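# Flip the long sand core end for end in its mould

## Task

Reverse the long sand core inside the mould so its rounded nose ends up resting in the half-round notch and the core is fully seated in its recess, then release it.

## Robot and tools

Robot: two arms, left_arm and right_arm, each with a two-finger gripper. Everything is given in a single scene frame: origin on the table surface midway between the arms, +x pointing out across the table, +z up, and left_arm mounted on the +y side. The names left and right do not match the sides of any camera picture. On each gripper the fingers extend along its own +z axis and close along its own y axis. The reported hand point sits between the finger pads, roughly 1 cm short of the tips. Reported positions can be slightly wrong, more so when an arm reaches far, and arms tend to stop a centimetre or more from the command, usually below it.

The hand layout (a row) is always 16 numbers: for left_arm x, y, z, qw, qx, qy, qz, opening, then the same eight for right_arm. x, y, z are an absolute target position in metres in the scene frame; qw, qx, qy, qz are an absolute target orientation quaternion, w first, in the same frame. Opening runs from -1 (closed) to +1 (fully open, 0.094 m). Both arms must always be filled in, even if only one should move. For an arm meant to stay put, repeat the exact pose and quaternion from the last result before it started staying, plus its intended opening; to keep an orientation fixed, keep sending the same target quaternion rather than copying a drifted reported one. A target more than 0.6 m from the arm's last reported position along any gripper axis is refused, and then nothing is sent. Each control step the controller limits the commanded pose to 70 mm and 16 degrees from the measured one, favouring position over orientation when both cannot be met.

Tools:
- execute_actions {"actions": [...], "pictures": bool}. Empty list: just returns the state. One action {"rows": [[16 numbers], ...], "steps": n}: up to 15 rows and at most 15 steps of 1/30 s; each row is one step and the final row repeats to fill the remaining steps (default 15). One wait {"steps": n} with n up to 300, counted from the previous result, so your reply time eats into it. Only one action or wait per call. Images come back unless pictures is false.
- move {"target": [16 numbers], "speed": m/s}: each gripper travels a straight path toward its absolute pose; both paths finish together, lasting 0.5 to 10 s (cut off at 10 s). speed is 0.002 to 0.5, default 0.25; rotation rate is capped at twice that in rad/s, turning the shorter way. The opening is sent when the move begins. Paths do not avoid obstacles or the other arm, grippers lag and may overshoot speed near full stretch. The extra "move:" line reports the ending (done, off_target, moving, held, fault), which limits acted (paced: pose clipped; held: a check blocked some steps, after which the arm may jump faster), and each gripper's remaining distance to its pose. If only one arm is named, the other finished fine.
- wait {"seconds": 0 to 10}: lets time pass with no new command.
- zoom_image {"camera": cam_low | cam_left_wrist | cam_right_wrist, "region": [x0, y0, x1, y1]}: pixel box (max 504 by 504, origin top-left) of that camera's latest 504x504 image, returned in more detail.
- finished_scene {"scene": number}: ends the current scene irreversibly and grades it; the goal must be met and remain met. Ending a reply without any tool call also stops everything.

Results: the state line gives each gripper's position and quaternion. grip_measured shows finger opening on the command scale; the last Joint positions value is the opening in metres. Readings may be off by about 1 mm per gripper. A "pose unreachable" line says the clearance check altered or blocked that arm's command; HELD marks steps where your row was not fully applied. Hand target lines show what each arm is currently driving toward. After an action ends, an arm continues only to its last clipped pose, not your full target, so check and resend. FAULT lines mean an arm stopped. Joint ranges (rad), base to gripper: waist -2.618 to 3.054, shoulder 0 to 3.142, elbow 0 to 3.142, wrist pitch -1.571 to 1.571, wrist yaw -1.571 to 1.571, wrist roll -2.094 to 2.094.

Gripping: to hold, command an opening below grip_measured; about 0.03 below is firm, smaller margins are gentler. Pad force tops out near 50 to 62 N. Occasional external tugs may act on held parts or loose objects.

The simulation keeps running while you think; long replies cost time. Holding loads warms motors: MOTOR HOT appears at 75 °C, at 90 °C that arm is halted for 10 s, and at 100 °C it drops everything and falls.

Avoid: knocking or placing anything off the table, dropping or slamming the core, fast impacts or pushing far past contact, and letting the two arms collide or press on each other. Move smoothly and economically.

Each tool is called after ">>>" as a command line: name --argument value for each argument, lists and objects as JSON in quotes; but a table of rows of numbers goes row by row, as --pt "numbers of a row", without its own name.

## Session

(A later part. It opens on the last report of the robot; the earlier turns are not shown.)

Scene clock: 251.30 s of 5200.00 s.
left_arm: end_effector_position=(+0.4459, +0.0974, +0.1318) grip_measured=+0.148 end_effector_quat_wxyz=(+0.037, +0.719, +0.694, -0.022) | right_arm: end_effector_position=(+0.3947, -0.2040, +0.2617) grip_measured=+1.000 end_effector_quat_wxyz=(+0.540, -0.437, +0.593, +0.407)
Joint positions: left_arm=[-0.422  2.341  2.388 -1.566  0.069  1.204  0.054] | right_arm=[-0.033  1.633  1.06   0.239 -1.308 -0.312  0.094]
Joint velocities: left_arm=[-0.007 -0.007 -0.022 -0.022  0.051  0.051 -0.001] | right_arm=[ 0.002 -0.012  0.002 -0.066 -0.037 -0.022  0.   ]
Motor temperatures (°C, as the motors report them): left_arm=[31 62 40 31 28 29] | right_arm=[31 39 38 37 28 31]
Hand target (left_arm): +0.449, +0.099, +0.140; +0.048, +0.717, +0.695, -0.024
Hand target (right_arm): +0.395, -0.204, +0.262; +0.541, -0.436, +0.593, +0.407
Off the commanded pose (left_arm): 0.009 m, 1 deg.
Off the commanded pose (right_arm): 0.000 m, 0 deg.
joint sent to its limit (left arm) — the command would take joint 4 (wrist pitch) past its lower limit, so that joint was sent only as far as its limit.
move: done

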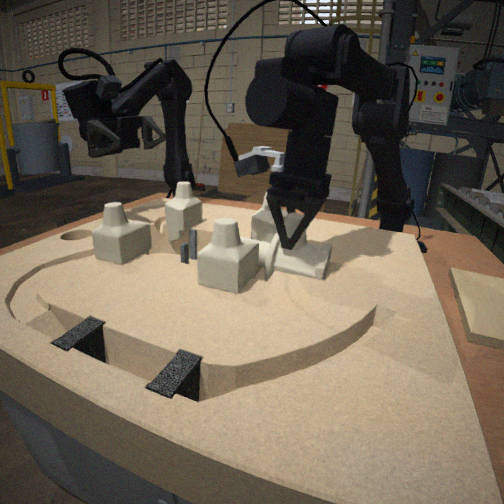

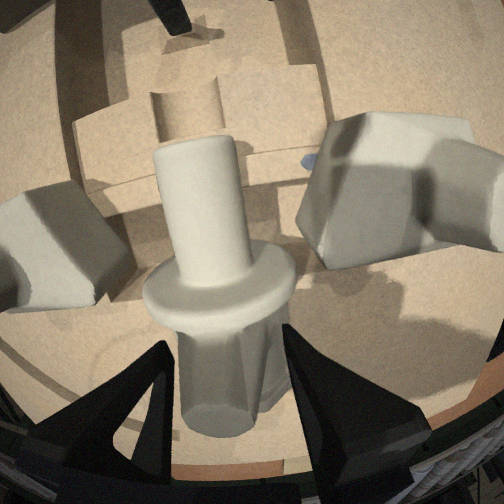

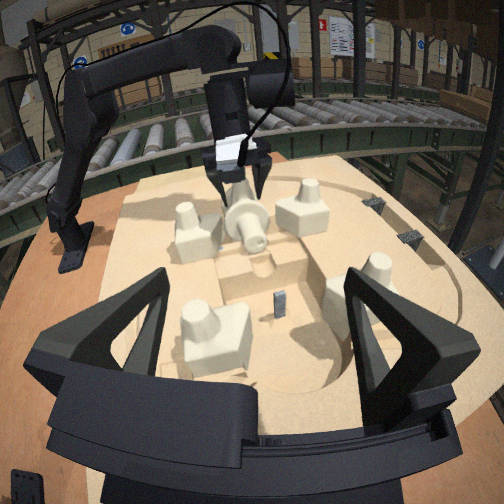

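>>> execute_actions --actions '[{"rows": [[0.449, 0.099, 0.140, 0.031, 0.718, 0.694, -0.031, 0.05, 0.3949, -0.2040, 0.2617, 0.541, -0.436, 0.593, 0.407, 1],[0.449, 0.099, 0.140, 0.031, 0.718, 0.694, -0.031, 0.0, 0.3949, -0.2040, 0.2617, 0.541, -0.436, 0.593, 0.407, 1],[0.449, 0.099, 0.140, 0.031, 0.718, 0.694, -0.031, -0.04, 0.3949, -0.2040, 0.2617, 0.541, -0.436, 0.593, 0.407, 1],[0.449, 0.099, 0.140, 0.031, 0.718, 0.694, -0.031, -0.07, 0.3949, -0.2040, 0.2617, 0.541, -0.436, 0.593, 0.407, 1],[0.449, 0.099, 0.140, 0.031, 0.718, 0.694, -0.031, -0.10, 0.3949, -0.2040, 0.2617, 0.541, -0.436, 0.593, 0.407, 1],[0.449, 0.099, 0.140, 0.031, 0.718, 0.694, -0.031, -0.12, 0.3949, -0.2040, 0.2617, 0.541, -0.436, 0.593, 0.407, 1],[0.449, 0.099, 0.140, 0.031, 0.718, 0.694, -0.031, -0.135, 0.3949, -0.2040, 0.2617, 0.541, -0.436, 0.593, 0.407, 1],[0.449, 0.099, 0.140, 0.031, 0.718, 0.694, -0.031, -0.15, 0.3949, -0.2040, 0.2617, 0.541, -0.436, 0.593, 0.407, 1],[0.449, 0.099, 0.140, 0.031, 0.718, 0.694, -0.031, -0.16, 0.3949, -0.2040, 0.2617, 0.541, -0.436, 0.593, 0.407, 1],[0.449, 0.099, 0.140, 0.031, 0.718, 0.694, -0.031, -0.17, 0.3949, -0.2040, 0.2617, 0.541, -0.436, 0.593, 0.407, 1],[0.449, 0.099, 0.140, 0.031, 0.718, 0.694, -0.031, -0.18, 0.3949, -0.2040, 0.2617, 0.541, -0.436, 0.593, 0.407, 1],[0.449, 0.099, 0.140, 0.031, 0.718, 0.694, -0.031, -0.19, 0.3949, -0.2040, 0.2617, 0.541, -0.436, 0.593, 0.407, 1],[0.449, 0.099, 0.140, 0.031, 0.718, 0.694, -0.031, -0.20, 0.3949, -0.2040, 0.2617, 0.541, -0.436, 0.593, 0.407, 1],[0.449, 0.099, 0.140, 0.031, 0.718, 0.694, -0.031, -0.21, 0.3949, -0.2040, 0.2617, 0.541, -0.436, 0.593, 0.407, 1]], "steps": 15}]' --pictures false

Scene clock: 260.87 s of 5200.00 s.
left_arm: end_effector_position=(+0.4464, +0.0976, +0.1318) grip_measured=-0.177 end_effector_quat_wxyz=(+0.038, +0.719, +0.693, -0.022) | right_arm: end_effector_position=(+0.3947, -0.2040, +0.2617) grip_measured=+1.000 end_effector_quat_wxyz=(+0.540, -0.437, +0.593, +0.407)
Joint positions: left_arm=[-0.42   2.341  2.388 -1.564  0.071  1.206  0.039] | right_arm=[-0.033  1.633  1.06   0.239 -1.308 -0.312  0.094]
Joint velocities: left_arm=[ 0.002 -0.012 -0.017 -0.022  0.037 -0.095 -0.   ] | right_arm=[ 0.012 -0.002  0.007 -0.051  0.007 -0.037  0.   ]
Motor temperatures (°C, as the motors report them): left_arm=[31 62 40 31 28 29] | right_arm=[31 39 38 37 28 31]
Hand target (left_arm): +0.449, +0.099, +0.140; +0.047, +0.718, +0.694, -0.024
Hand target (right_arm): +0.395, -0.204, +0.262; +0.541, -0.436, +0.593, +0.407
Off the commanded pose (left_arm): 0.009 m, 1 deg.
Off the commanded pose (right_arm): 0.000 m, 0 deg.
joint sent to its limit (left arm) — the command would take joint 4 (wrist pitch) past its lower limit, so that joint was sent only as far as its limit.
Steps of this call (steps 1 to 90: nothing new was sent; then 6.07 s passed at rest; steps 91 to 105: all 15 steps of this action). Readings (end_effector_position):
91: left_arm (+0.4459, +0.0974, +0.1318) | right_arm (+0.3947, -0.2040, +0.2617)
92: left_arm (+0.4459, +0.0974, +0.1318) | right_arm (+0.3947, -0.2040, +0.2617)
94: left_arm (+0.4459, +0.0974, +0.1318) | right_arm (+0.3947, -0.2040, +0.2617)
98: left_arm (+0.4462, +0.0975, +0.1318) | right_arm (+0.3947, -0.2040, +0.2617)
105: the state above

>>> execute_actions --actions '[{"rows": [[0.449, 0.099, 0.143, 0.031, 0.718, 0.694, -0.031, -0.21, 0.3949, -0.2040, 0.2617, 0.541, -0.436, 0.593, 0.407, 1],[0.449, 0.099, 0.146, 0.031, 0.718, 0.694, -0.031, -0.21, 0.3949, -0.2040, 0.2617, 0.541, -0.436, 0.593, 0.407, 1],[0.449, 0.099, 0.149, 0.031, 0.718, 0.694, -0.031, -0.21, 0.3949, -0.2040, 0.2617, 0.541, -0.436, 0.593, 0.407, 1],[0.449, 0.099, 0.152, 0.031, 0.718, 0.694, -0.031, -0.21, 0.3949, -0.2040, 0.2617, 0.541, -0.436, 0.593, 0.407, 1],[0.449, 0.099, 0.155, 0.031, 0.717, 0.695, -0.031, -0.21, 0.3949, -0.2040, 0.2617, 0.541, -0.436, 0.593, 0.407, 1],[0.449, 0.099, 0.156, 0.031, 0.716, 0.6962, -0.031, -0.21, 0.3949, -0.2040, 0.2617, 0.541, -0.436, 0.593, 0.407, 1],[0.449, 0.099, 0.156, 0.031, 0.715, 0.6973, -0.031, -0.21, 0.3949, -0.2040, 0.2617, 0.541, -0.436, 0.593, 0.407, 1],[0.449, 0.099, 0.156, 0.031, 0.714, 0.6984, -0.031, -0.21, 0.3949, -0.2040, 0.2617, 0.541, -0.436, 0.593, 0.407, 1],[0.449, 0.099, 0.156, 0.031, 0.713, 0.6995, -0.031, -0.21, 0.3949, -0.2040, 0.2617, 0.541, -0.436, 0.593, 0.407, 1],[0.449, 0.099, 0.156, 0.031, 0.712, 0.7006, -0.031, -0.21, 0.3949, -0.2040, 0.2617, 0.541, -0.436, 0.593, 0.407, 1],[0.449, 0.099, 0.156, 0.031, 0.711, 0.7017, -0.031, -0.21, 0.3949, -0.2040, 0.2617, 0.541, -0.436, 0.593, 0.407, 1],[0.449, 0.099, 0.156, 0.031, 0.710, 0.7028, -0.031, -0.21, 0.3949, -0.2040, 0.2617, 0.541, -0.436, 0.593, 0.407, 1]], "steps": 15}]'

Scene clock: 290.07 s of 5200.00 s.
left_arm: end_effector_position=(+0.4464, +0.0976, +0.1318) grip_measured=-0.177 end_effector_quat_wxyz=(+0.038, +0.718, +0.694, -0.022) | right_arm: end_effector_position=(+0.3947, -0.2040, +0.2617) grip_measured=+1.000 end_effector_quat_wxyz=(+0.540, -0.437, +0.593, +0.407)
Joint positions: left_arm=[-0.42   2.341  2.388 -1.564  0.071  1.203  0.039] | right_arm=[-0.033  1.633  1.06   0.239 -1.308 -0.312  0.094]
Joint velocities: left_arm=[-0.002 -0.017 -0.002 -0.081  0.037 -0.051 -0.001] | right_arm=[-0.007 -0.002 -0.002 -0.037 -0.037 -0.007  0.   ]
Motor temperatures (°C, as the motors report them): left_arm=[31 62 41 31 28 29] | right_arm=[31 40 38 38 28 31]
Hand target (left_arm): +0.448, +0.099, +0.155; +0.064, +0.709, +0.702, -0.018
Hand target (right_arm): +0.395, -0.204, +0.262; +0.541, -0.436, +0.593, +0.407
Off the commanded pose (left_arm): 0.024 m, 2 deg.
Off the commanded pose (right_arm): 0.000 m, 0 deg.
joint sent to its limit (left arm) — the command would take joint 4 (wrist pitch) past its lower limit, so that joint was sent only as far as its limit.
Steps of this call (steps 1 to 90: nothing new was sent; then 25.70 s passed at rest; steps 91 to 105: all 15 steps of this action). Readings (end_effector_position):
91: left_arm (+0.4464, +0.0976, +0.1318) | right_arm (+0.3947, -0.2040, +0.2617)
92: left_arm (+0.4464, +0.0976, +0.1318) | right_arm (+0.3947, -0.2040, +0.2617)
94: left_arm (+0.4464, +0.0976, +0.1318) | right_arm (+0.3947, -0.2040, +0.2617)
98: left_arm (+0.4464, +0.0976, +0.1318) | right_arm (+0.3947, -0.2040, +0.2617)
105: the state above

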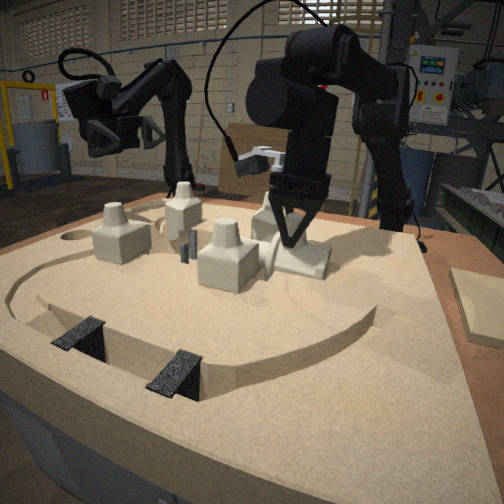

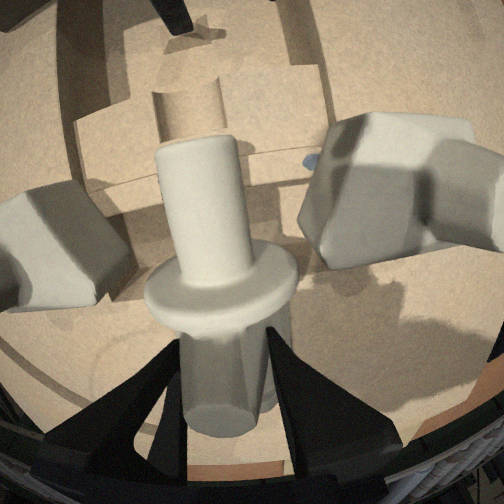

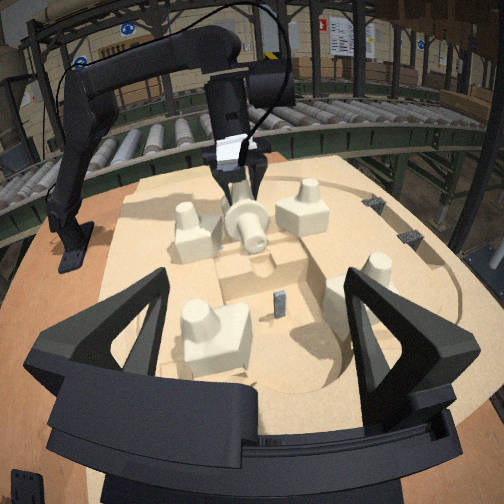

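>>> execute_actions --actions '[{"rows": [[0.449, 0.099, 0.158, 0.031, 0.710, 0.7028, -0.031, -0.21, 0.3949, -0.2040, 0.2617, 0.541, -0.436, 0.593, 0.407, 1],[0.449, 0.099, 0.160, 0.031, 0.710, 0.7028, -0.031, -0.21, 0.3949, -0.2040, 0.2617, 0.541, -0.436, 0.593, 0.407, 1],[0.449, 0.099, 0.162, 0.031, 0.710, 0.7028, -0.031, -0.21, 0.3949, -0.2040, 0.2617, 0.541, -0.436, 0.593, 0.407, 1],[0.449, 0.099, 0.163, 0.031, 0.710, 0.7028, -0.031, -0.21, 0.3949, -0.2040, 0.2617, 0.541, -0.436, 0.593, 0.407, 1],[0.449, 0.099, 0.164, 0.031, 0.710, 0.7028, -0.031, -0.21, 0.3949, -0.2040, 0.2617, 0.541, -0.436, 0.593, 0.407, 1],[0.449, 0.099, 0.165, 0.031, 0.710, 0.7028, -0.031, -0.21, 0.3949, -0.2040, 0.2617, 0.541, -0.436, 0.593, 0.407, 1],[0.449, 0.099, 0.166, 0.031, 0.710, 0.7028, -0.031, -0.21, 0.3949, -0.2040, 0.2617, 0.541, -0.436, 0.593, 0.407, 1],[0.449, 0.099, 0.167, 0.031, 0.710, 0.7028, -0.031, -0.21, 0.3949, -0.2040, 0.2617, 0.541, -0.436, 0.593, 0.407, 1],[0.449, 0.099, 0.168, 0.031, 0.710, 0.7028, -0.031, -0.21, 0.3949, -0.2040, 0.2617, 0.541, -0.436, 0.593, 0.407, 1]], "steps": 15}]'

Scene clock: 295.00 s of 5200.00 s.
left_arm: end_effector_position=(+0.4464, +0.0976, +0.1325) grip_measured=-0.177 end_effector_quat_wxyz=(+0.039, +0.715, +0.697, -0.022) | right_arm: end_effector_position=(+0.3947, -0.2040, +0.2617) grip_measured=+1.000 end_effector_quat_wxyz=(+0.540, -0.437, +0.593, +0.407)
Joint positions: left_arm=[-0.42   2.339  2.388 -1.564  0.07   1.195  0.039] | right_arm=[-0.033  1.633  1.06   0.239 -1.308 -0.312  0.094]
Joint velocities: left_arm=[ 0.002 -0.012  0.007 -0.022  0.022  0.007  0.   ] | right_arm=[-0.012 -0.002 -0.007  0.007 -0.037 -0.022  0.   ]
Motor temperatures (°C, as the motors report them): left_arm=[31 64 41 31 28 29] | right_arm=[31 40 38 38 28 31]
Hand target (left_arm): +0.447, +0.100, +0.166; +0.076, +0.708, +0.702, -0.013
Hand target (right_arm): +0.395, -0.204, +0.262; +0.541, -0.436, +0.593, +0.407
Off the commanded pose (left_arm): 0.036 m, 2 deg.
Off the commanded pose (right_arm): 0.000 m, 0 deg.
joint sent to its limit (left arm) — the command would take joint 4 (wrist pitch) past its lower limit, so that joint was sent only as far as its limit.
Steps of this call (steps 1 to 90: nothing new was sent; then 1.43 s passed at rest; steps 91 to 105: all 15 steps of this action). Readings (end_effector_position):
91: left_arm (+0.4464, +0.0976, +0.1318) | right_arm (+0.3947, -0.2040, +0.2617)
92: left_arm (+0.4464, +0.0976, +0.1318) | right_arm (+0.3947, -0.2040, +0.2617)
94: left_arm (+0.4463, +0.0976, +0.1321) | right_arm (+0.3947, -0.2040, +0.2617)
98: left_arm (+0.4463, +0.0976, +0.1321) | right_arm (+0.3947, -0.2040, +0.2617)
105: the state above

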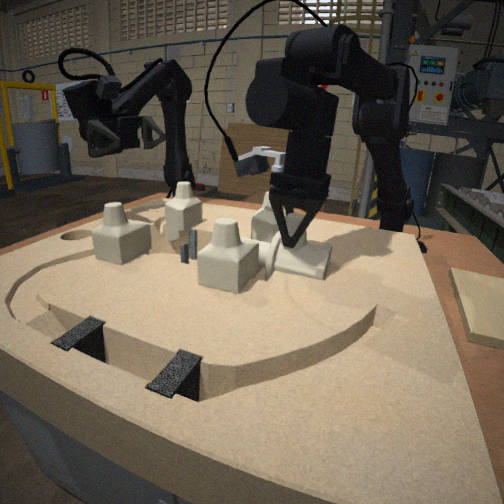

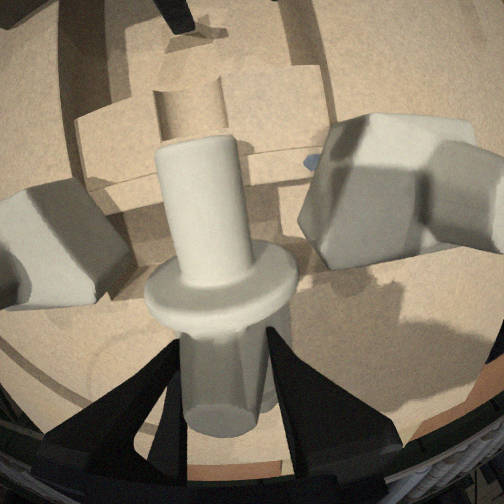

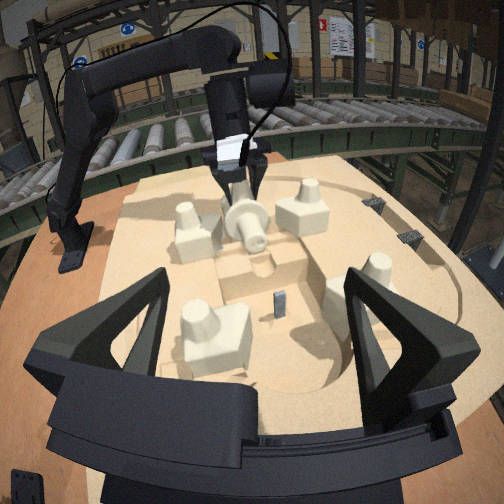

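>>> execute_actions --actions '[{"rows": [[0.449, 0.099, 0.168, 0.031, 0.709, 0.7038, -0.031, -0.21, 0.3949, -0.2040, 0.2617, 0.541, -0.436, 0.593, 0.407, 1],[0.449, 0.099, 0.168, 0.031, 0.708, 0.7048, -0.031, -0.21, 0.3949, -0.2040, 0.2617, 0.541, -0.436, 0.593, 0.407, 1],[0.449, 0.099, 0.168, 0.031, 0.707, 0.7058, -0.031, -0.21, 0.3949, -0.2040, 0.2617, 0.541, -0.436, 0.593, 0.407, 1],[0.449, 0.099, 0.168, 0.031, 0.706, 0.7068, -0.031, -0.21, 0.3949, -0.2040, 0.2617, 0.541, -0.436, 0.593, 0.407, 1],[0.449, 0.099, 0.168, 0.031, 0.7053, 0.7077, -0.031, -0.21, 0.3949, -0.2040, 0.2617, 0.541, -0.436, 0.593, 0.407, 1]], "steps": 12}]'

Scene clock: 298.93 s of 5200.00 s.
left_arm: end_effector_position=(+0.4464, +0.0978, +0.1325) grip_measured=-0.177 end_effector_quat_wxyz=(+0.039, +0.712, +0.701, -0.022) | right_arm: end_effector_position=(+0.3947, -0.2040, +0.2617) grip_measured=+1.000 end_effector_quat_wxyz=(+0.540, -0.437, +0.593, +0.407)
Joint positions: left_arm=[-0.42   2.339  2.388 -1.564  0.069  1.184  0.039] | right_arm=[-0.033  1.633  1.06   0.239 -1.308 -0.312  0.094]
Joint velocities: left_arm=[ 0.012 -0.017 -0.007 -0.022 -0.037  0.022 -0.   ] | right_arm=[ 0.012 -0.017 -0.022  0.037 -0.066  0.007  0.   ]
Motor temperatures (°C, as the motors report them): left_arm=[31 66 42 31 28 29] | right_arm=[31 40 38 38 28 31]
Hand target (left_arm): +0.448, +0.100, +0.166; +0.076, +0.703, +0.707, -0.013
Hand target (right_arm): +0.395, -0.204, +0.262; +0.541, -0.436, +0.593, +0.407
Off the commanded pose (left_arm): 0.036 m, 2 deg.
Off the commanded pose (right_arm): 0.000 m, 0 deg.
joint sent to its limit (left arm) — the command would take joint 4 (wrist pitch) past its lower limit, so that joint was sent only as far as its limit.
Steps of this call (steps 1 to 90: nothing new was sent; then 0.53 s passed at rest; steps 91 to 102: all 12 steps of this action). Readings (end_effector_position):
91: left_arm (+0.4464, +0.0977, +0.1325) | right_arm (+0.3947, -0.2040, +0.2617)
92: left_arm (+0.4464, +0.0977, +0.1325) | right_arm (+0.3947, -0.2040, +0.2617)
94: left_arm (+0.4464, +0.0977, +0.1325) | right_arm (+0.3947, -0.2040, +0.2617)
98: left_arm (+0.4464, +0.0978, +0.1325) | right_arm (+0.3947, -0.2040, +0.2617)
102: the state above

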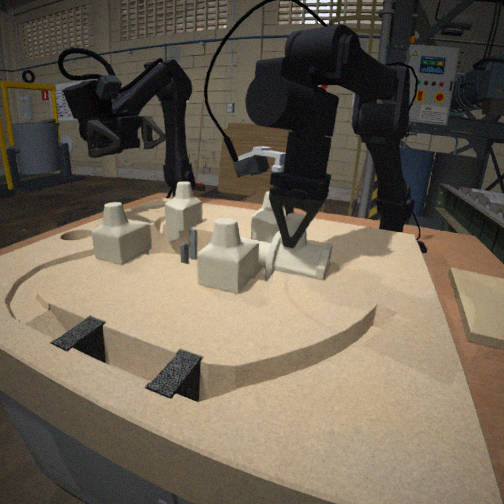

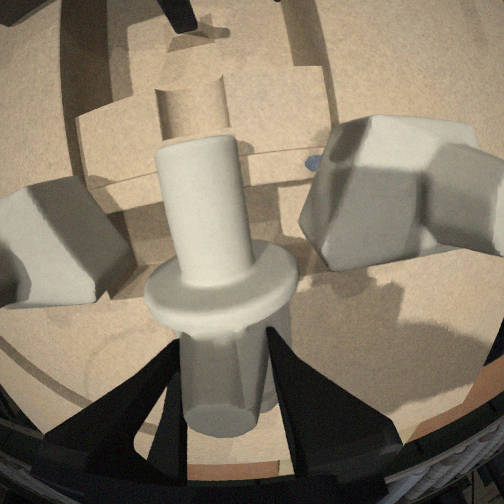

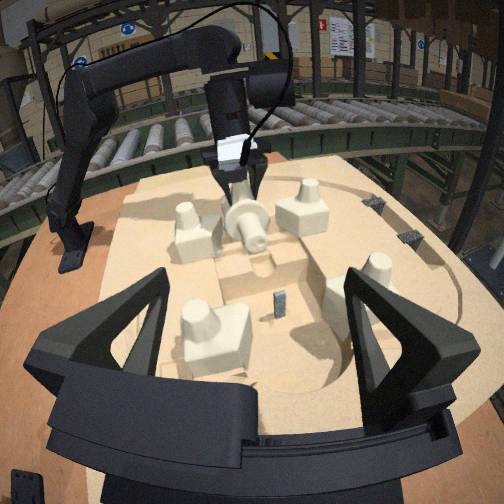

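>>> execute_actions --actions '[{"rows": [[0.449, 0.099, 0.168, 0.029, 0.708, 0.705, -0.029, -0.21, 0.3949, -0.2040, 0.2617, 0.541, -0.436, 0.593, 0.407, 1],[0.449, 0.099, 0.168, 0.027, 0.708, 0.705, -0.027, -0.21, 0.3949, -0.2040, 0.2617, 0.541, -0.436, 0.593, 0.407, 1],[0.449, 0.099, 0.167, 0.025, 0.708, 0.705, -0.025, -0.21, 0.3949, -0.2040, 0.2617, 0.541, -0.436, 0.593, 0.407, 1],[0.449, 0.099, 0.167, 0.023, 0.708, 0.705, -0.023, -0.21, 0.3949, -0.2040, 0.2617, 0.541, -0.436, 0.593, 0.407, 1],[0.449, 0.099, 0.166, 0.021, 0.708, 0.705, -0.021, -0.21, 0.3949, -0.2040, 0.2617, 0.541, -0.436, 0.593, 0.407, 1],[0.449, 0.099, 0.166, 0.019, 0.708, 0.705, -0.019, -0.21, 0.3949, -0.2040, 0.2617, 0.541, -0.436, 0.593, 0.407, 1],[0.449, 0.099, 0.165, 0.017, 0.708, 0.705, -0.017, -0.21, 0.3949, -0.2040, 0.2617, 0.541, -0.436, 0.593, 0.407, 1],[0.449, 0.099, 0.165, 0.015, 0.708, 0.705, -0.015, -0.21, 0.3949, -0.2040, 0.2617, 0.541, -0.436, 0.593, 0.407, 1],[0.449, 0.099, 0.164, 0.013, 0.708, 0.705, -0.013, -0.21, 0.3949, -0.2040, 0.2617, 0.541, -0.436, 0.593, 0.407, 1],[0.449, 0.099, 0.163, 0.011, 0.708, 0.705, -0.011, -0.21, 0.3949, -0.2040, 0.2617, 0.541, -0.436, 0.593, 0.407, 1],[0.449, 0.099, 0.162, 0.009, 0.708, 0.705, -0.009, -0.21, 0.3949, -0.2040, 0.2617, 0.541, -0.436, 0.593, 0.407, 1],[0.449, 0.099, 0.161, 0.007, 0.708, 0.705, -0.007, -0.21, 0.3949, -0.2040, 0.2617, 0.541, -0.436, 0.593, 0.407, 1],[0.449, 0.099, 0.160, 0.006, 0.708, 0.705, -0.006, -0.21, 0.3949, -0.2040, 0.2617, 0.541, -0.436, 0.593, 0.407, 1]], "steps": 15}]'

Scene clock: 308.13 s of 5200.00 s.
left_arm: end_effector_position=(+0.4468, +0.0995, +0.1321) grip_measured=-0.177 end_effector_quat_wxyz=(+0.032, +0.709, +0.705, -0.007) | right_arm: end_effector_position=(+0.3947, -0.2040, +0.2617) grip_measured=+1.000 end_effector_quat_wxyz=(+0.540, -0.437, +0.593, +0.407)
Joint positions: left_arm=[-0.429  2.339  2.388 -1.565  0.037  1.167  0.039] | right_arm=[-0.033  1.633  1.06   0.239 -1.308 -0.312  0.094]
Joint velocities: left_arm=[-0.037 -0.002 -0.002 -0.095 -0.139 -0.022 -0.001] | right_arm=[-0.007  0.002  0.007 -0.022  0.051 -0.066  0.   ]
Motor temperatures (°C, as the motors report them): left_arm=[31 70 42 31 28 29] | right_arm=[31 40 38 38 28 31]
Hand target (left_arm): +0.448, +0.099, +0.159; +0.056, +0.707, +0.705, +0.013
Hand target (right_arm): +0.395, -0.204, +0.262; +0.541, -0.436, +0.593, +0.407
Off the commanded pose (left_arm): 0.028 m, 3 deg.
Off the commanded pose (right_arm): 0.000 m, 0 deg.
joint sent to its limit (left arm) — the command would take joint 4 (wrist pitch) past its lower limit, so that joint was sent only as far as its limit.
Steps of this call (steps 1 to 90: nothing new was sent; then 5.70 s passed at rest; steps 91 to 105: all 15 steps of this action). Readings (end_effector_position):
91: left_arm (+0.4464, +0.0978, +0.1325) | right_arm (+0.3947, -0.2040, +0.2617)
92: left_arm (+0.4464, +0.0978, +0.1324) | right_arm (+0.3947, -0.2040, +0.2617)
94: left_arm (+0.4465, +0.0980, +0.1324) | right_arm (+0.3947, -0.2040, +0.2617)
98: left_arm (+0.4469, +0.0988, +0.1324) | right_arm (+0.3947, -0.2040, +0.2617)
105: the state above

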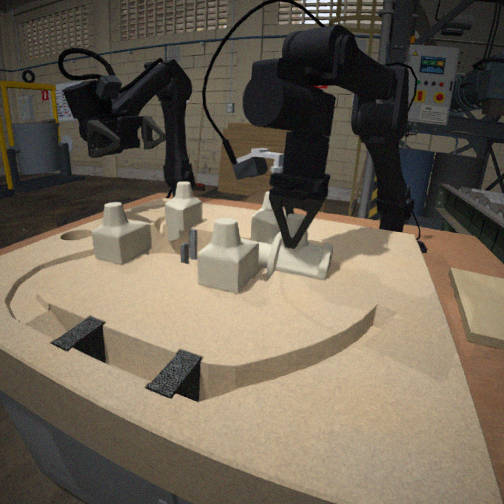

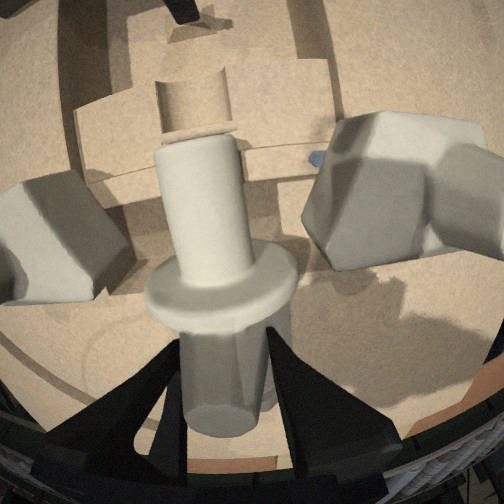

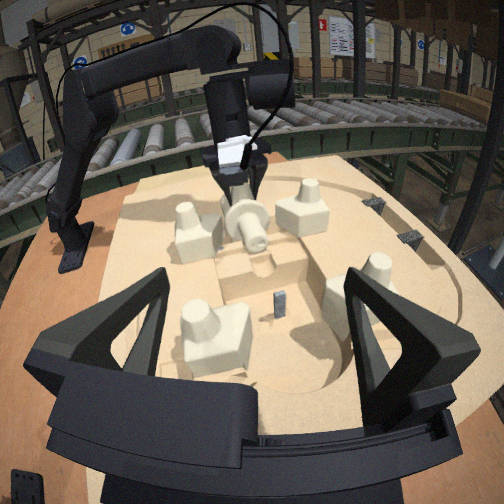

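>>> execute_actions --actions '[{"rows": [[0.449, 0.099, 0.158, 0.006, 0.710, 0.704, -0.006, -0.21, 0.3949, -0.2040, 0.2617, 0.541, -0.436, 0.593, 0.407, 1],[0.449, 0.099, 0.156, 0.006, 0.711, 0.703, -0.006, -0.21, 0.3949, -0.2040, 0.2617, 0.541, -0.436, 0.593, 0.407, 1],[0.449, 0.099, 0.154, 0.006, 0.712, 0.702, -0.006, -0.21, 0.3949, -0.2040, 0.2617, 0.541, -0.436, 0.593, 0.407, 1],[0.449, 0.099, 0.152, 0.006, 0.712, 0.702, -0.006, -0.21, 0.3949, -0.2040, 0.2617, 0.541, -0.436, 0.593, 0.407, 1],[0.449, 0.099, 0.150, 0.006, 0.712, 0.702, -0.006, -0.21, 0.3949, -0.2040, 0.2617, 0.541, -0.436, 0.593, 0.407, 1],[0.449, 0.099, 0.148, 0.006, 0.712, 0.702, -0.006, -0.21, 0.3949, -0.2040, 0.2617, 0.541, -0.436, 0.593, 0.407, 1],[0.449, 0.099, 0.146, 0.006, 0.712, 0.702, -0.006, -0.21, 0.3949, -0.2040, 0.2617, 0.541, -0.436, 0.593, 0.407, 1],[0.449, 0.099, 0.145, 0.006, 0.712, 0.702, -0.006, -0.21, 0.3949, -0.2040, 0.2617, 0.541, -0.436, 0.593, 0.407, 1],[0.449, 0.099, 0.144, 0.006, 0.712, 0.702, -0.006, -0.21, 0.3949, -0.2040, 0.2617, 0.541, -0.436, 0.593, 0.407, 1],[0.449, 0.099, 0.143, 0.006, 0.712, 0.702, -0.006, -0.21, 0.3949, -0.2040, 0.2617, 0.541, -0.436, 0.593, 0.407, 1],[0.449, 0.099, 0.142, 0.006, 0.712, 0.702, -0.006, -0.21, 0.3949, -0.2040, 0.2617, 0.541, -0.436, 0.593, 0.407, 1]], "steps": 15}]'

Scene clock: 315.40 s of 5200.00 s.
left_arm: end_effector_position=(+0.4467, +0.0987, +0.1296) grip_measured=-0.177 end_effector_quat_wxyz=(+0.029, +0.710, +0.704, -0.006) | right_arm: end_effector_position=(+0.3947, -0.2040, +0.2617) grip_measured=+1.000 end_effector_quat_wxyz=(+0.540, -0.437, +0.593, +0.407)
Joint positions: left_arm=[-0.433  2.345  2.388 -1.564  0.032  1.166  0.039] | right_arm=[-0.033  1.633  1.06   0.239 -1.308 -0.312  0.094]
Joint velocities: left_arm=[-0.012 -0.022  0.017  0.037 -0.022 -0.081  0.001] | right_arm=[-0.017  0.002 -0.017  0.007  0.007 -0.007  0.   ]
Motor temperatures (°C, as the motors report them): left_arm=[31 71 42 31 28 29] | right_arm=[31 40 38 38 28 31]
Hand target (left_arm): +0.449, +0.099, +0.142; +0.037, +0.711, +0.702, +0.006
Hand target (right_arm): +0.395, -0.204, +0.262; +0.541, -0.436, +0.593, +0.407
Off the commanded pose (left_arm): 0.013 m, 3 deg.
Off the commanded pose (right_arm): 0.000 m, 0 deg.
joint sent to its limit (left arm) — the command would take joint 4 (wrist pitch) past its lower limit, so that joint was sent only as far as its limit.
Steps of this call (steps 1 to 90: nothing new was sent; then 3.77 s passed at rest; steps 91 to 105: all 15 steps of this action). Readings (end_effector_position):
91: left_arm (+0.4467, +0.0995, +0.1321) | right_arm (+0.3947, -0.2040, +0.2617)
92: left_arm (+0.4467, +0.0995, +0.1321) | right_arm (+0.3947, -0.2040, +0.2617)
94: left_arm (+0.4467, +0.0995, +0.1313) | right_arm (+0.3947, -0.2040, +0.2617)
98: left_arm (+0.4467, +0.0987, +0.1296) | right_arm (+0.3947, -0.2040, +0.2617)
105: the state above

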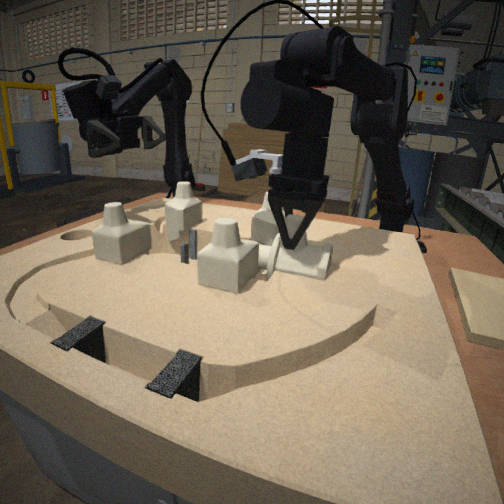

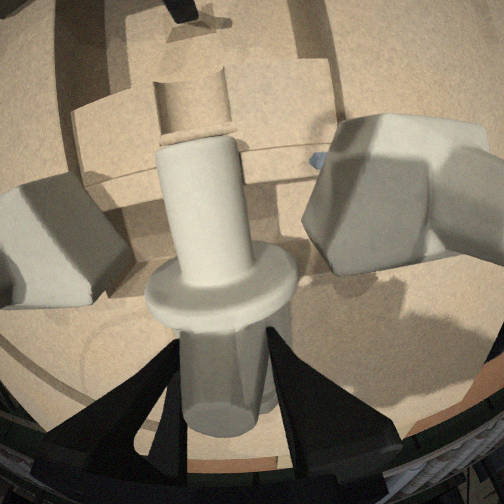

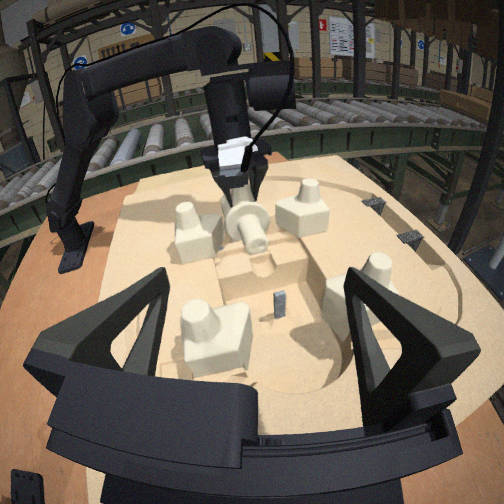

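>>> zoom_image --camera "cam_right_wrist" --region '[185, 165, 325, 305]'

>>> zoom_image --camera "cam_low" --region '[225, 195, 350, 300]'

Region (185, 165, 325, 305) of cam_right_wrist's 504x504 image, scaled by 3.600, with more detail than that image has.

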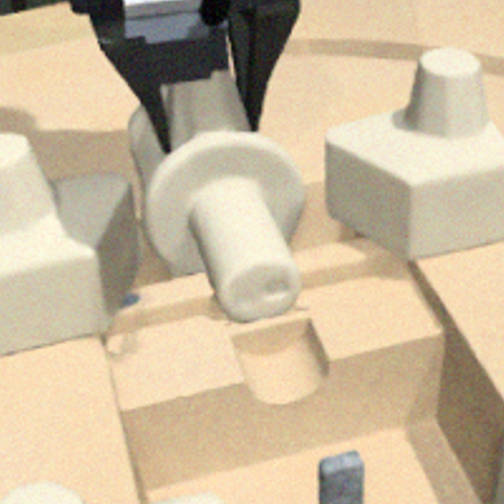

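Region (225, 195, 350, 300) of cam_low's 504x504 image, scaled by 4.032, with more detail than that image has; it fills the top 423 rows of this view, and the rest is white.

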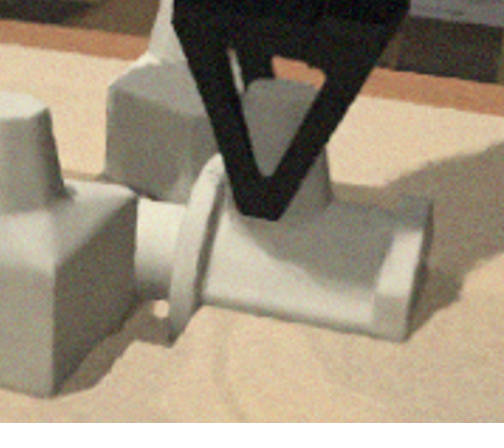

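>>> execute_actions --actions '[{"rows": [[0.4485, 0.099, 0.140, 0.015, 0.711, 0.703, -0.010, -0.21, 0.3949, -0.2040, 0.2617, 0.541, -0.436, 0.593, 0.407, 1],[0.448, 0.099, 0.139, 0.015, 0.711, 0.703, -0.010, -0.20, 0.3949, -0.2040, 0.2617, 0.541, -0.436, 0.593, 0.407, 1],[0.448, 0.099, 0.138, 0.015, 0.711, 0.703, -0.010, -0.19, 0.3949, -0.2040, 0.2617, 0.541, -0.436, 0.593, 0.407, 1],[0.448, 0.099, 0.138, 0.015, 0.711, 0.703, -0.010, -0.18, 0.3949, -0.2040, 0.2617, 0.541, -0.436, 0.593, 0.407, 1],[0.448, 0.099, 0.138, 0.015, 0.711, 0.703, -0.010, -0.17, 0.3949, -0.2040, 0.2617, 0.541, -0.436, 0.593, 0.407, 1],[0.448, 0.099, 0.138, 0.015, 0.711, 0.703, -0.010, -0.155, 0.3949, -0.2040, 0.2617, 0.541, -0.436, 0.593, 0.407, 1],[0.448, 0.099, 0.138, 0.015, 0.711, 0.703, -0.010, -0.13, 0.3949, -0.2040, 0.2617, 0.541, -0.436, 0.593, 0.407, 1],[0.448, 0.099, 0.138, 0.015, 0.711, 0.703, -0.010, -0.10, 0.3949, -0.2040, 0.2617, 0.541, -0.436, 0.593, 0.407, 1],[0.448, 0.099, 0.138, 0.015, 0.711, 0.703, -0.010, -0.05, 0.3949, -0.2040, 0.2617, 0.541, -0.436, 0.593, 0.407, 1],[0.448, 0.099, 0.138, 0.015, 0.711, 0.703, -0.010, 0.0, 0.3949, -0.2040, 0.2617, 0.541, -0.436, 0.593, 0.407, 1],[0.448, 0.099, 0.138, 0.015, 0.711, 0.703, -0.010, 0.08, 0.3949, -0.2040, 0.2617, 0.541, -0.436, 0.593, 0.407, 1],[0.448, 0.099, 0.138, 0.015, 0.711, 0.703, -0.010, 0.15, 0.3949, -0.2040, 0.2617, 0.541, -0.436, 0.593, 0.407, 1]], "steps": 15}]' --pictures false

>>> move --target '[0.444, 0.102, 0.215, 0.06, 0.709, 0.702, 0.03, 0.15, 0.3949, -0.2040, 0.2617, 0.541, -0.436, 0.593, 0.407, 1]' --speed 0.06

Scene clock: 328.57 s of 5200.00 s.
left_arm: end_effector_position=(+0.4464, +0.0988, +0.1293) grip_measured=+0.147 end_effector_quat_wxyz=(+0.028, +0.710, +0.704, -0.006) | right_arm: end_effector_position=(+0.3947, -0.2040, +0.2617) grip_measured=+1.000 end_effector_quat_wxyz=(+0.540, -0.437, +0.593, +0.407)
Joint positions: left_arm=[-0.433  2.346  2.388 -1.566  0.032  1.166  0.054] | right_arm=[-0.033  1.633  1.06   0.239 -1.308 -0.312  0.094]
Joint velocities: left_arm=[-0.002 -0.022  0.002  0.007  0.095  0.007  0.001] | right_arm=[-0.007 -0.002 -0.012 -0.007  0.066  0.022  0.   ]
Motor temperatures (°C, as the motors report them): left_arm=[31 68 42 31 28 29] | right_arm=[31 40 38 38 28 31]
Hand target (left_arm): +0.448, +0.099, +0.138; +0.034, +0.711, +0.703, -0.002
Hand target (right_arm): +0.395, -0.204, +0.262; +0.541, -0.436, +0.593, +0.407
Off the commanded pose (left_arm): 0.009 m, 2 deg.
Off the commanded pose (right_arm): 0.000 m, 0 deg.
joint sent to its limit (left arm) — the command would take joint 4 (wrist pitch) past its lower limit, so that joint was sent only as far as its limit.
Steps of this call (steps 1 to 90: nothing new was sent; then 9.67 s passed at rest; steps 91 to 105: all 15 steps of this action). Readings (end_effector_position):
91: left_arm (+0.4467, +0.0987, +0.1293) | right_arm (+0.3947, -0.2040, +0.2617)
92: left_arm (+0.4467, +0.0986, +0.1293) | right_arm (+0.3947, -0.2040, +0.2617)
94: left_arm (+0.4467, +0.0986, +0.1293) | right_arm (+0.3947, -0.2040, +0.2617)
98: left_arm (+0.4467, +0.0986, +0.1293) | right_arm (+0.3947, -0.2040, +0.2617)
105: the state above

Scene clock: 330.63 s of 5200.00 s.
left_arm: end_effector_position=(+0.4467, +0.1043, +0.1983) grip_measured=+0.148 end_effector_quat_wxyz=(+0.098, +0.707, +0.699, +0.044) | right_arm: end_effector_position=(+0.3947, -0.2040, +0.2617) grip_measured=+1.000 end_effector_quat_wxyz=(+0.540, -0.437, +0.593, +0.407)
Joint positions: left_arm=[-0.438  2.206  2.417 -1.566 -0.01   1.166  0.054] | right_arm=[-0.033  1.633  1.06   0.239 -1.308 -0.312  0.094]
Joint velocities: left_arm=[ 0.002  0.017 -0.007 -0.022 -0.022 -0.095  0.001] | right_arm=[ 0.007 -0.012 -0.022 -0.051  0.022 -0.037  0.   ]
Motor temperatures (°C, as the motors report them): left_arm=[31 68 42 31 28 29] | right_arm=[31 40 38 38 28 31]
Hand target (left_arm): +0.443, +0.102, +0.213; +0.112, +0.706, +0.697, +0.050
Hand target (right_arm): +0.395, -0.204, +0.262; +0.541, -0.436, +0.593, +0.407
Off the commanded pose (left_arm): 0.017 m, 5 deg.
Off the commanded pose (right_arm): 0.000 m, 0 deg.
joint sent to its limit (left arm) — the command would take joint 4 (wrist pitch) past its lower limit, so that joint was sent only as far as its limit.
move: off_target (left_arm)

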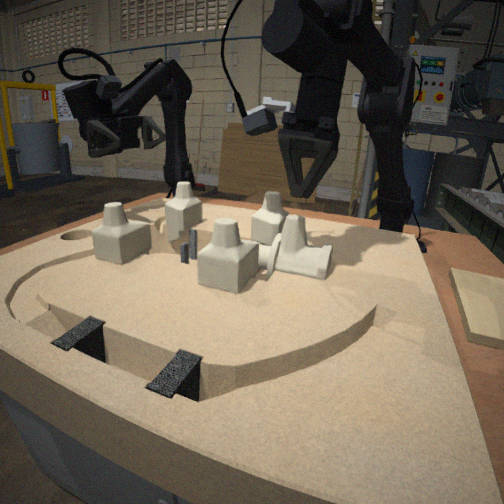

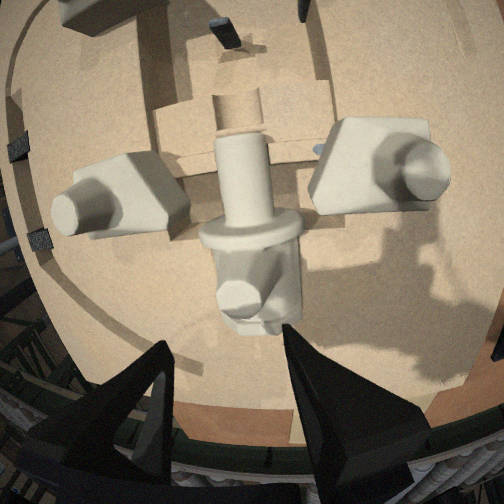

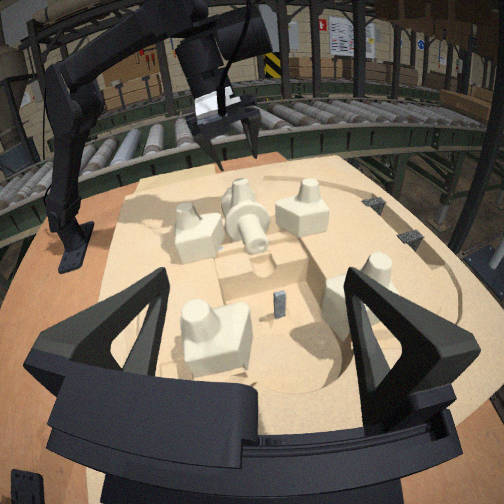

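>>> zoom_image --camera "cam_low" --region '[225, 195, 350, 300]'

>>> zoom_image --camera "cam_right_wrist" --region '[185, 165, 325, 305]'

>>> zoom_image --camera "cam_left_wrist" --region '[140, 70, 360, 345]'

Region (225, 195, 350, 300) of cam_low's 504x504 image, scaled by 4.032, with more detail than that image has; it fills the top 423 rows of this view, and the rest is white.

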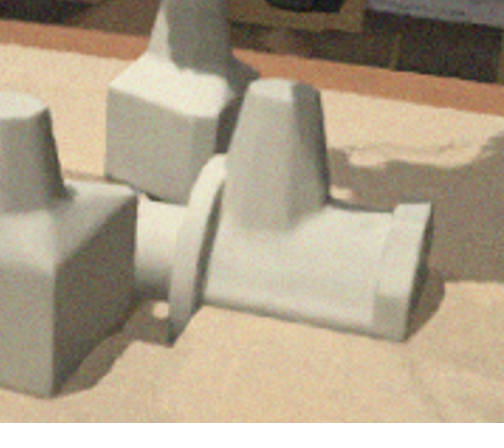

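Region (185, 165, 325, 305) of cam_right_wrist's 504x504 image, scaled by 3.600, with more detail than that image has.

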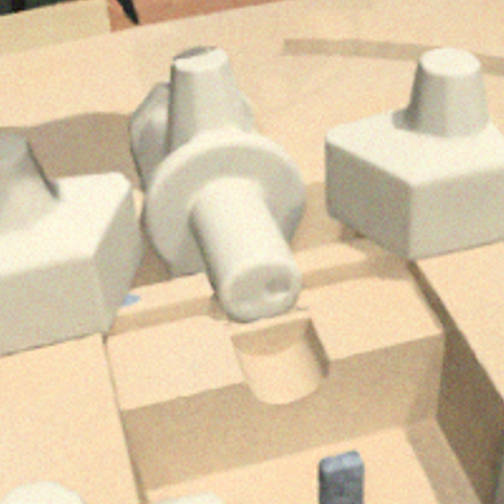

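Region (140, 70, 360, 345) of cam_left_wrist's 504x504 image, scaled by 1.833, with more detail than that image has; it fills the left 403 columns of this view, and the rest is white.

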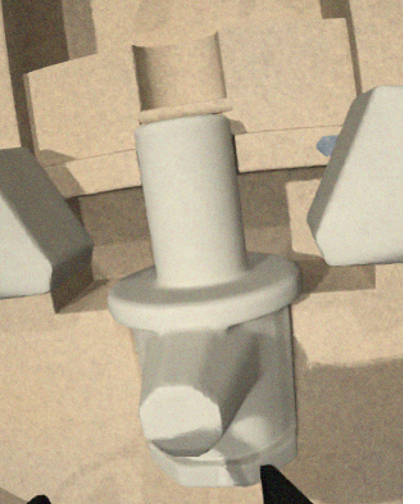

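>>> zoom_image --camera "cam_low" --region '[255, 235, 340, 290]'

>>> zoom_image --camera "cam_right_wrist" --region '[230, 215, 290, 275]'

Region (255, 235, 340, 290) of cam_low's 504x504 image, scaled by 5.929, with more detail than that image has; it fills the top 326 rows of this view, and the rest is white.

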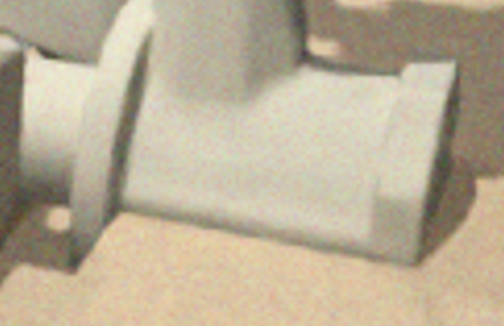

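Region (230, 215, 290, 275) of cam_right_wrist's 504x504 image, scaled by 8.400, with more detail than that image has.

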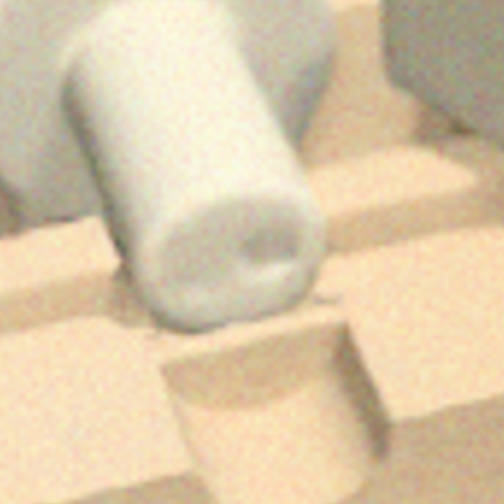

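>>> move --target '[0.448, 0.100, 0.186, 0.04, 0.710, 0.703, 0.02, -1, 0.3949, -0.2040, 0.2617, 0.541, -0.436, 0.593, 0.407, 1]' --speed 0.03

Scene clock: 354.17 s of 5200.00 s.
left_arm: end_effector_position=(+0.4495, +0.1032, +0.1801) grip_measured=-0.993 end_effector_quat_wxyz=(+0.079, +0.708, +0.701, +0.037) | right_arm: end_effector_position=(+0.3947, -0.2040, +0.2617) grip_measured=+1.000 end_effector_quat_wxyz=(+0.540, -0.437, +0.593, +0.407)
Joint positions: left_arm=[-0.438  2.248  2.417 -1.566 -0.011  1.164  0.   ] | right_arm=[-0.033  1.633  1.06   0.239 -1.308 -0.312  0.094]
Joint velocities: left_arm=[ 0.007  0.002  0.012 -0.037 -0.051 -0.037  0.   ] | right_arm=[ 0.002 -0.017  0.002  0.022 -0.037  0.037  0.   ]
Motor temperatures (°C, as the motors report them): left_arm=[31 67 42 31 28 29] | right_arm=[31 40 38 38 28 31]
Hand target (left_arm): +0.448, +0.100, +0.186; +0.083, +0.708, +0.701, +0.037
Hand target (right_arm): +0.395, -0.204, +0.262; +0.541, -0.436, +0.593, +0.407
Off the commanded pose (left_arm): 0.007 m, 5 deg.
Off the commanded pose (right_arm): 0.000 m, 0 deg.
joint sent to its limit (left arm) — the command would take joint 4 (wrist pitch) past its lower limit, so that joint was sent only as far as its limit.
After step 90, 18.07 s passed at rest.
move: off_target (left_arm)

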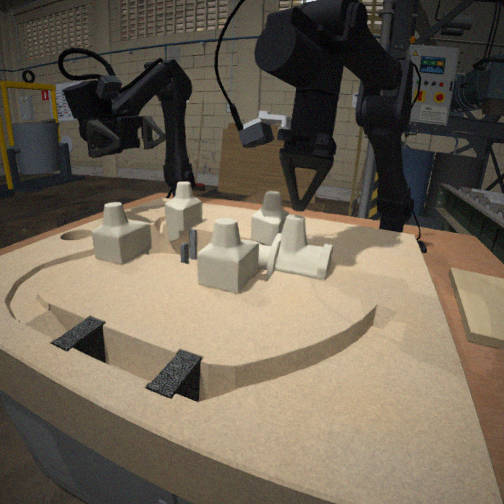

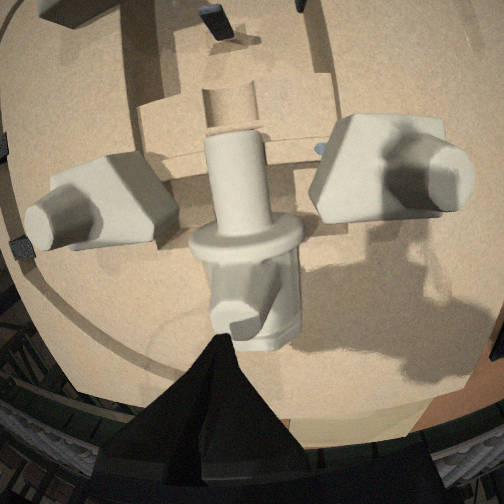

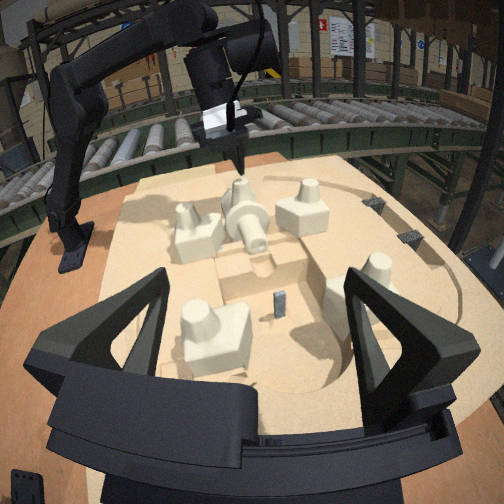

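>>> move --target '[0.443, 0.093, 0.158, 0.04, 0.710, 0.703, 0.02, -1, 0.3949, -0.2040, 0.2617, 0.541, -0.436, 0.593, 0.407, 1]' --speed 0.012

Scene clock: 359.80 s of 5200.00 s.
left_arm: end_effector_position=(+0.4496, +0.1006, +0.1707) grip_measured=-0.993 end_effector_quat_wxyz=(+0.067, +0.705, +0.705, +0.039) | right_arm: end_effector_position=(+0.3947, -0.2040, +0.2617) grip_measured=+1.000 end_effector_quat_wxyz=(+0.540, -0.437, +0.593, +0.407)
Joint positions: left_arm=[-0.449  2.269  2.417 -1.566 -0.026  1.145  0.   ] | right_arm=[-0.033  1.633  1.06   0.239 -1.308 -0.312  0.094]
Joint velocities: left_arm=[ 0.002 -0.007 -0.002  0.022  0.051 -0.051  0.   ] | right_arm=[-0.007 -0.007 -0.007  0.007 -0.037  0.007  0.   ]
Motor temperatures (°C, as the motors report them): left_arm=[31 66 41 31 28 29] | right_arm=[31 40 38 38 28 31]
Hand target (left_arm): +0.443, +0.093, +0.158; +0.049, +0.709, +0.703, +0.024
Hand target (right_arm): +0.395, -0.204, +0.262; +0.541, -0.436, +0.593, +0.407
Off the commanded pose (left_arm): 0.016 m, 4 deg.
Off the commanded pose (right_arm): 0.000 m, 0 deg.
joint sent to its limit (left arm) — the command would take joint 4 (wrist pitch) past its lower limit, so that joint was sent only as far as its limit.
move: off_target (left_arm)

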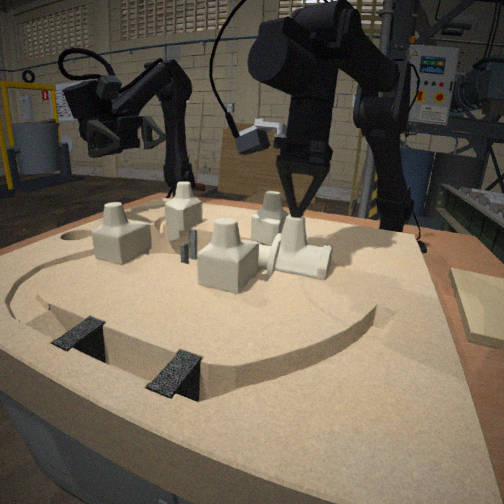

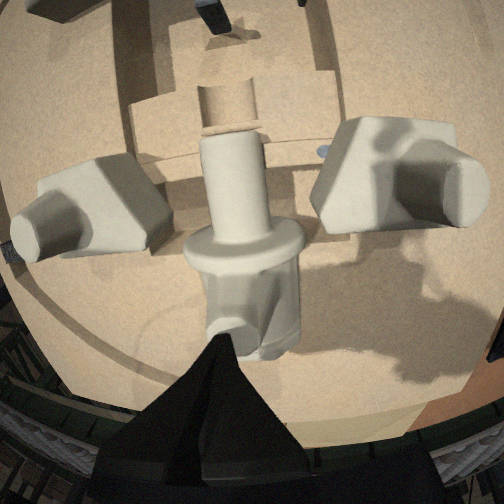

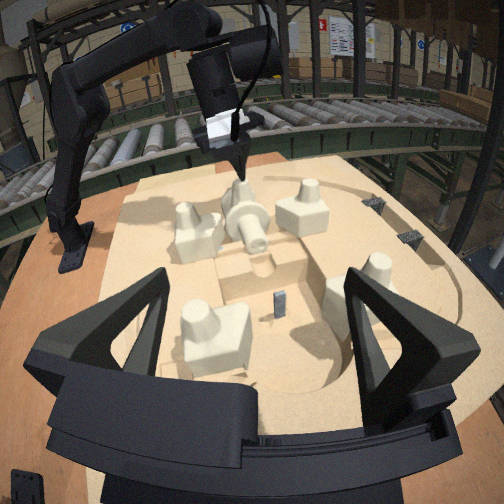

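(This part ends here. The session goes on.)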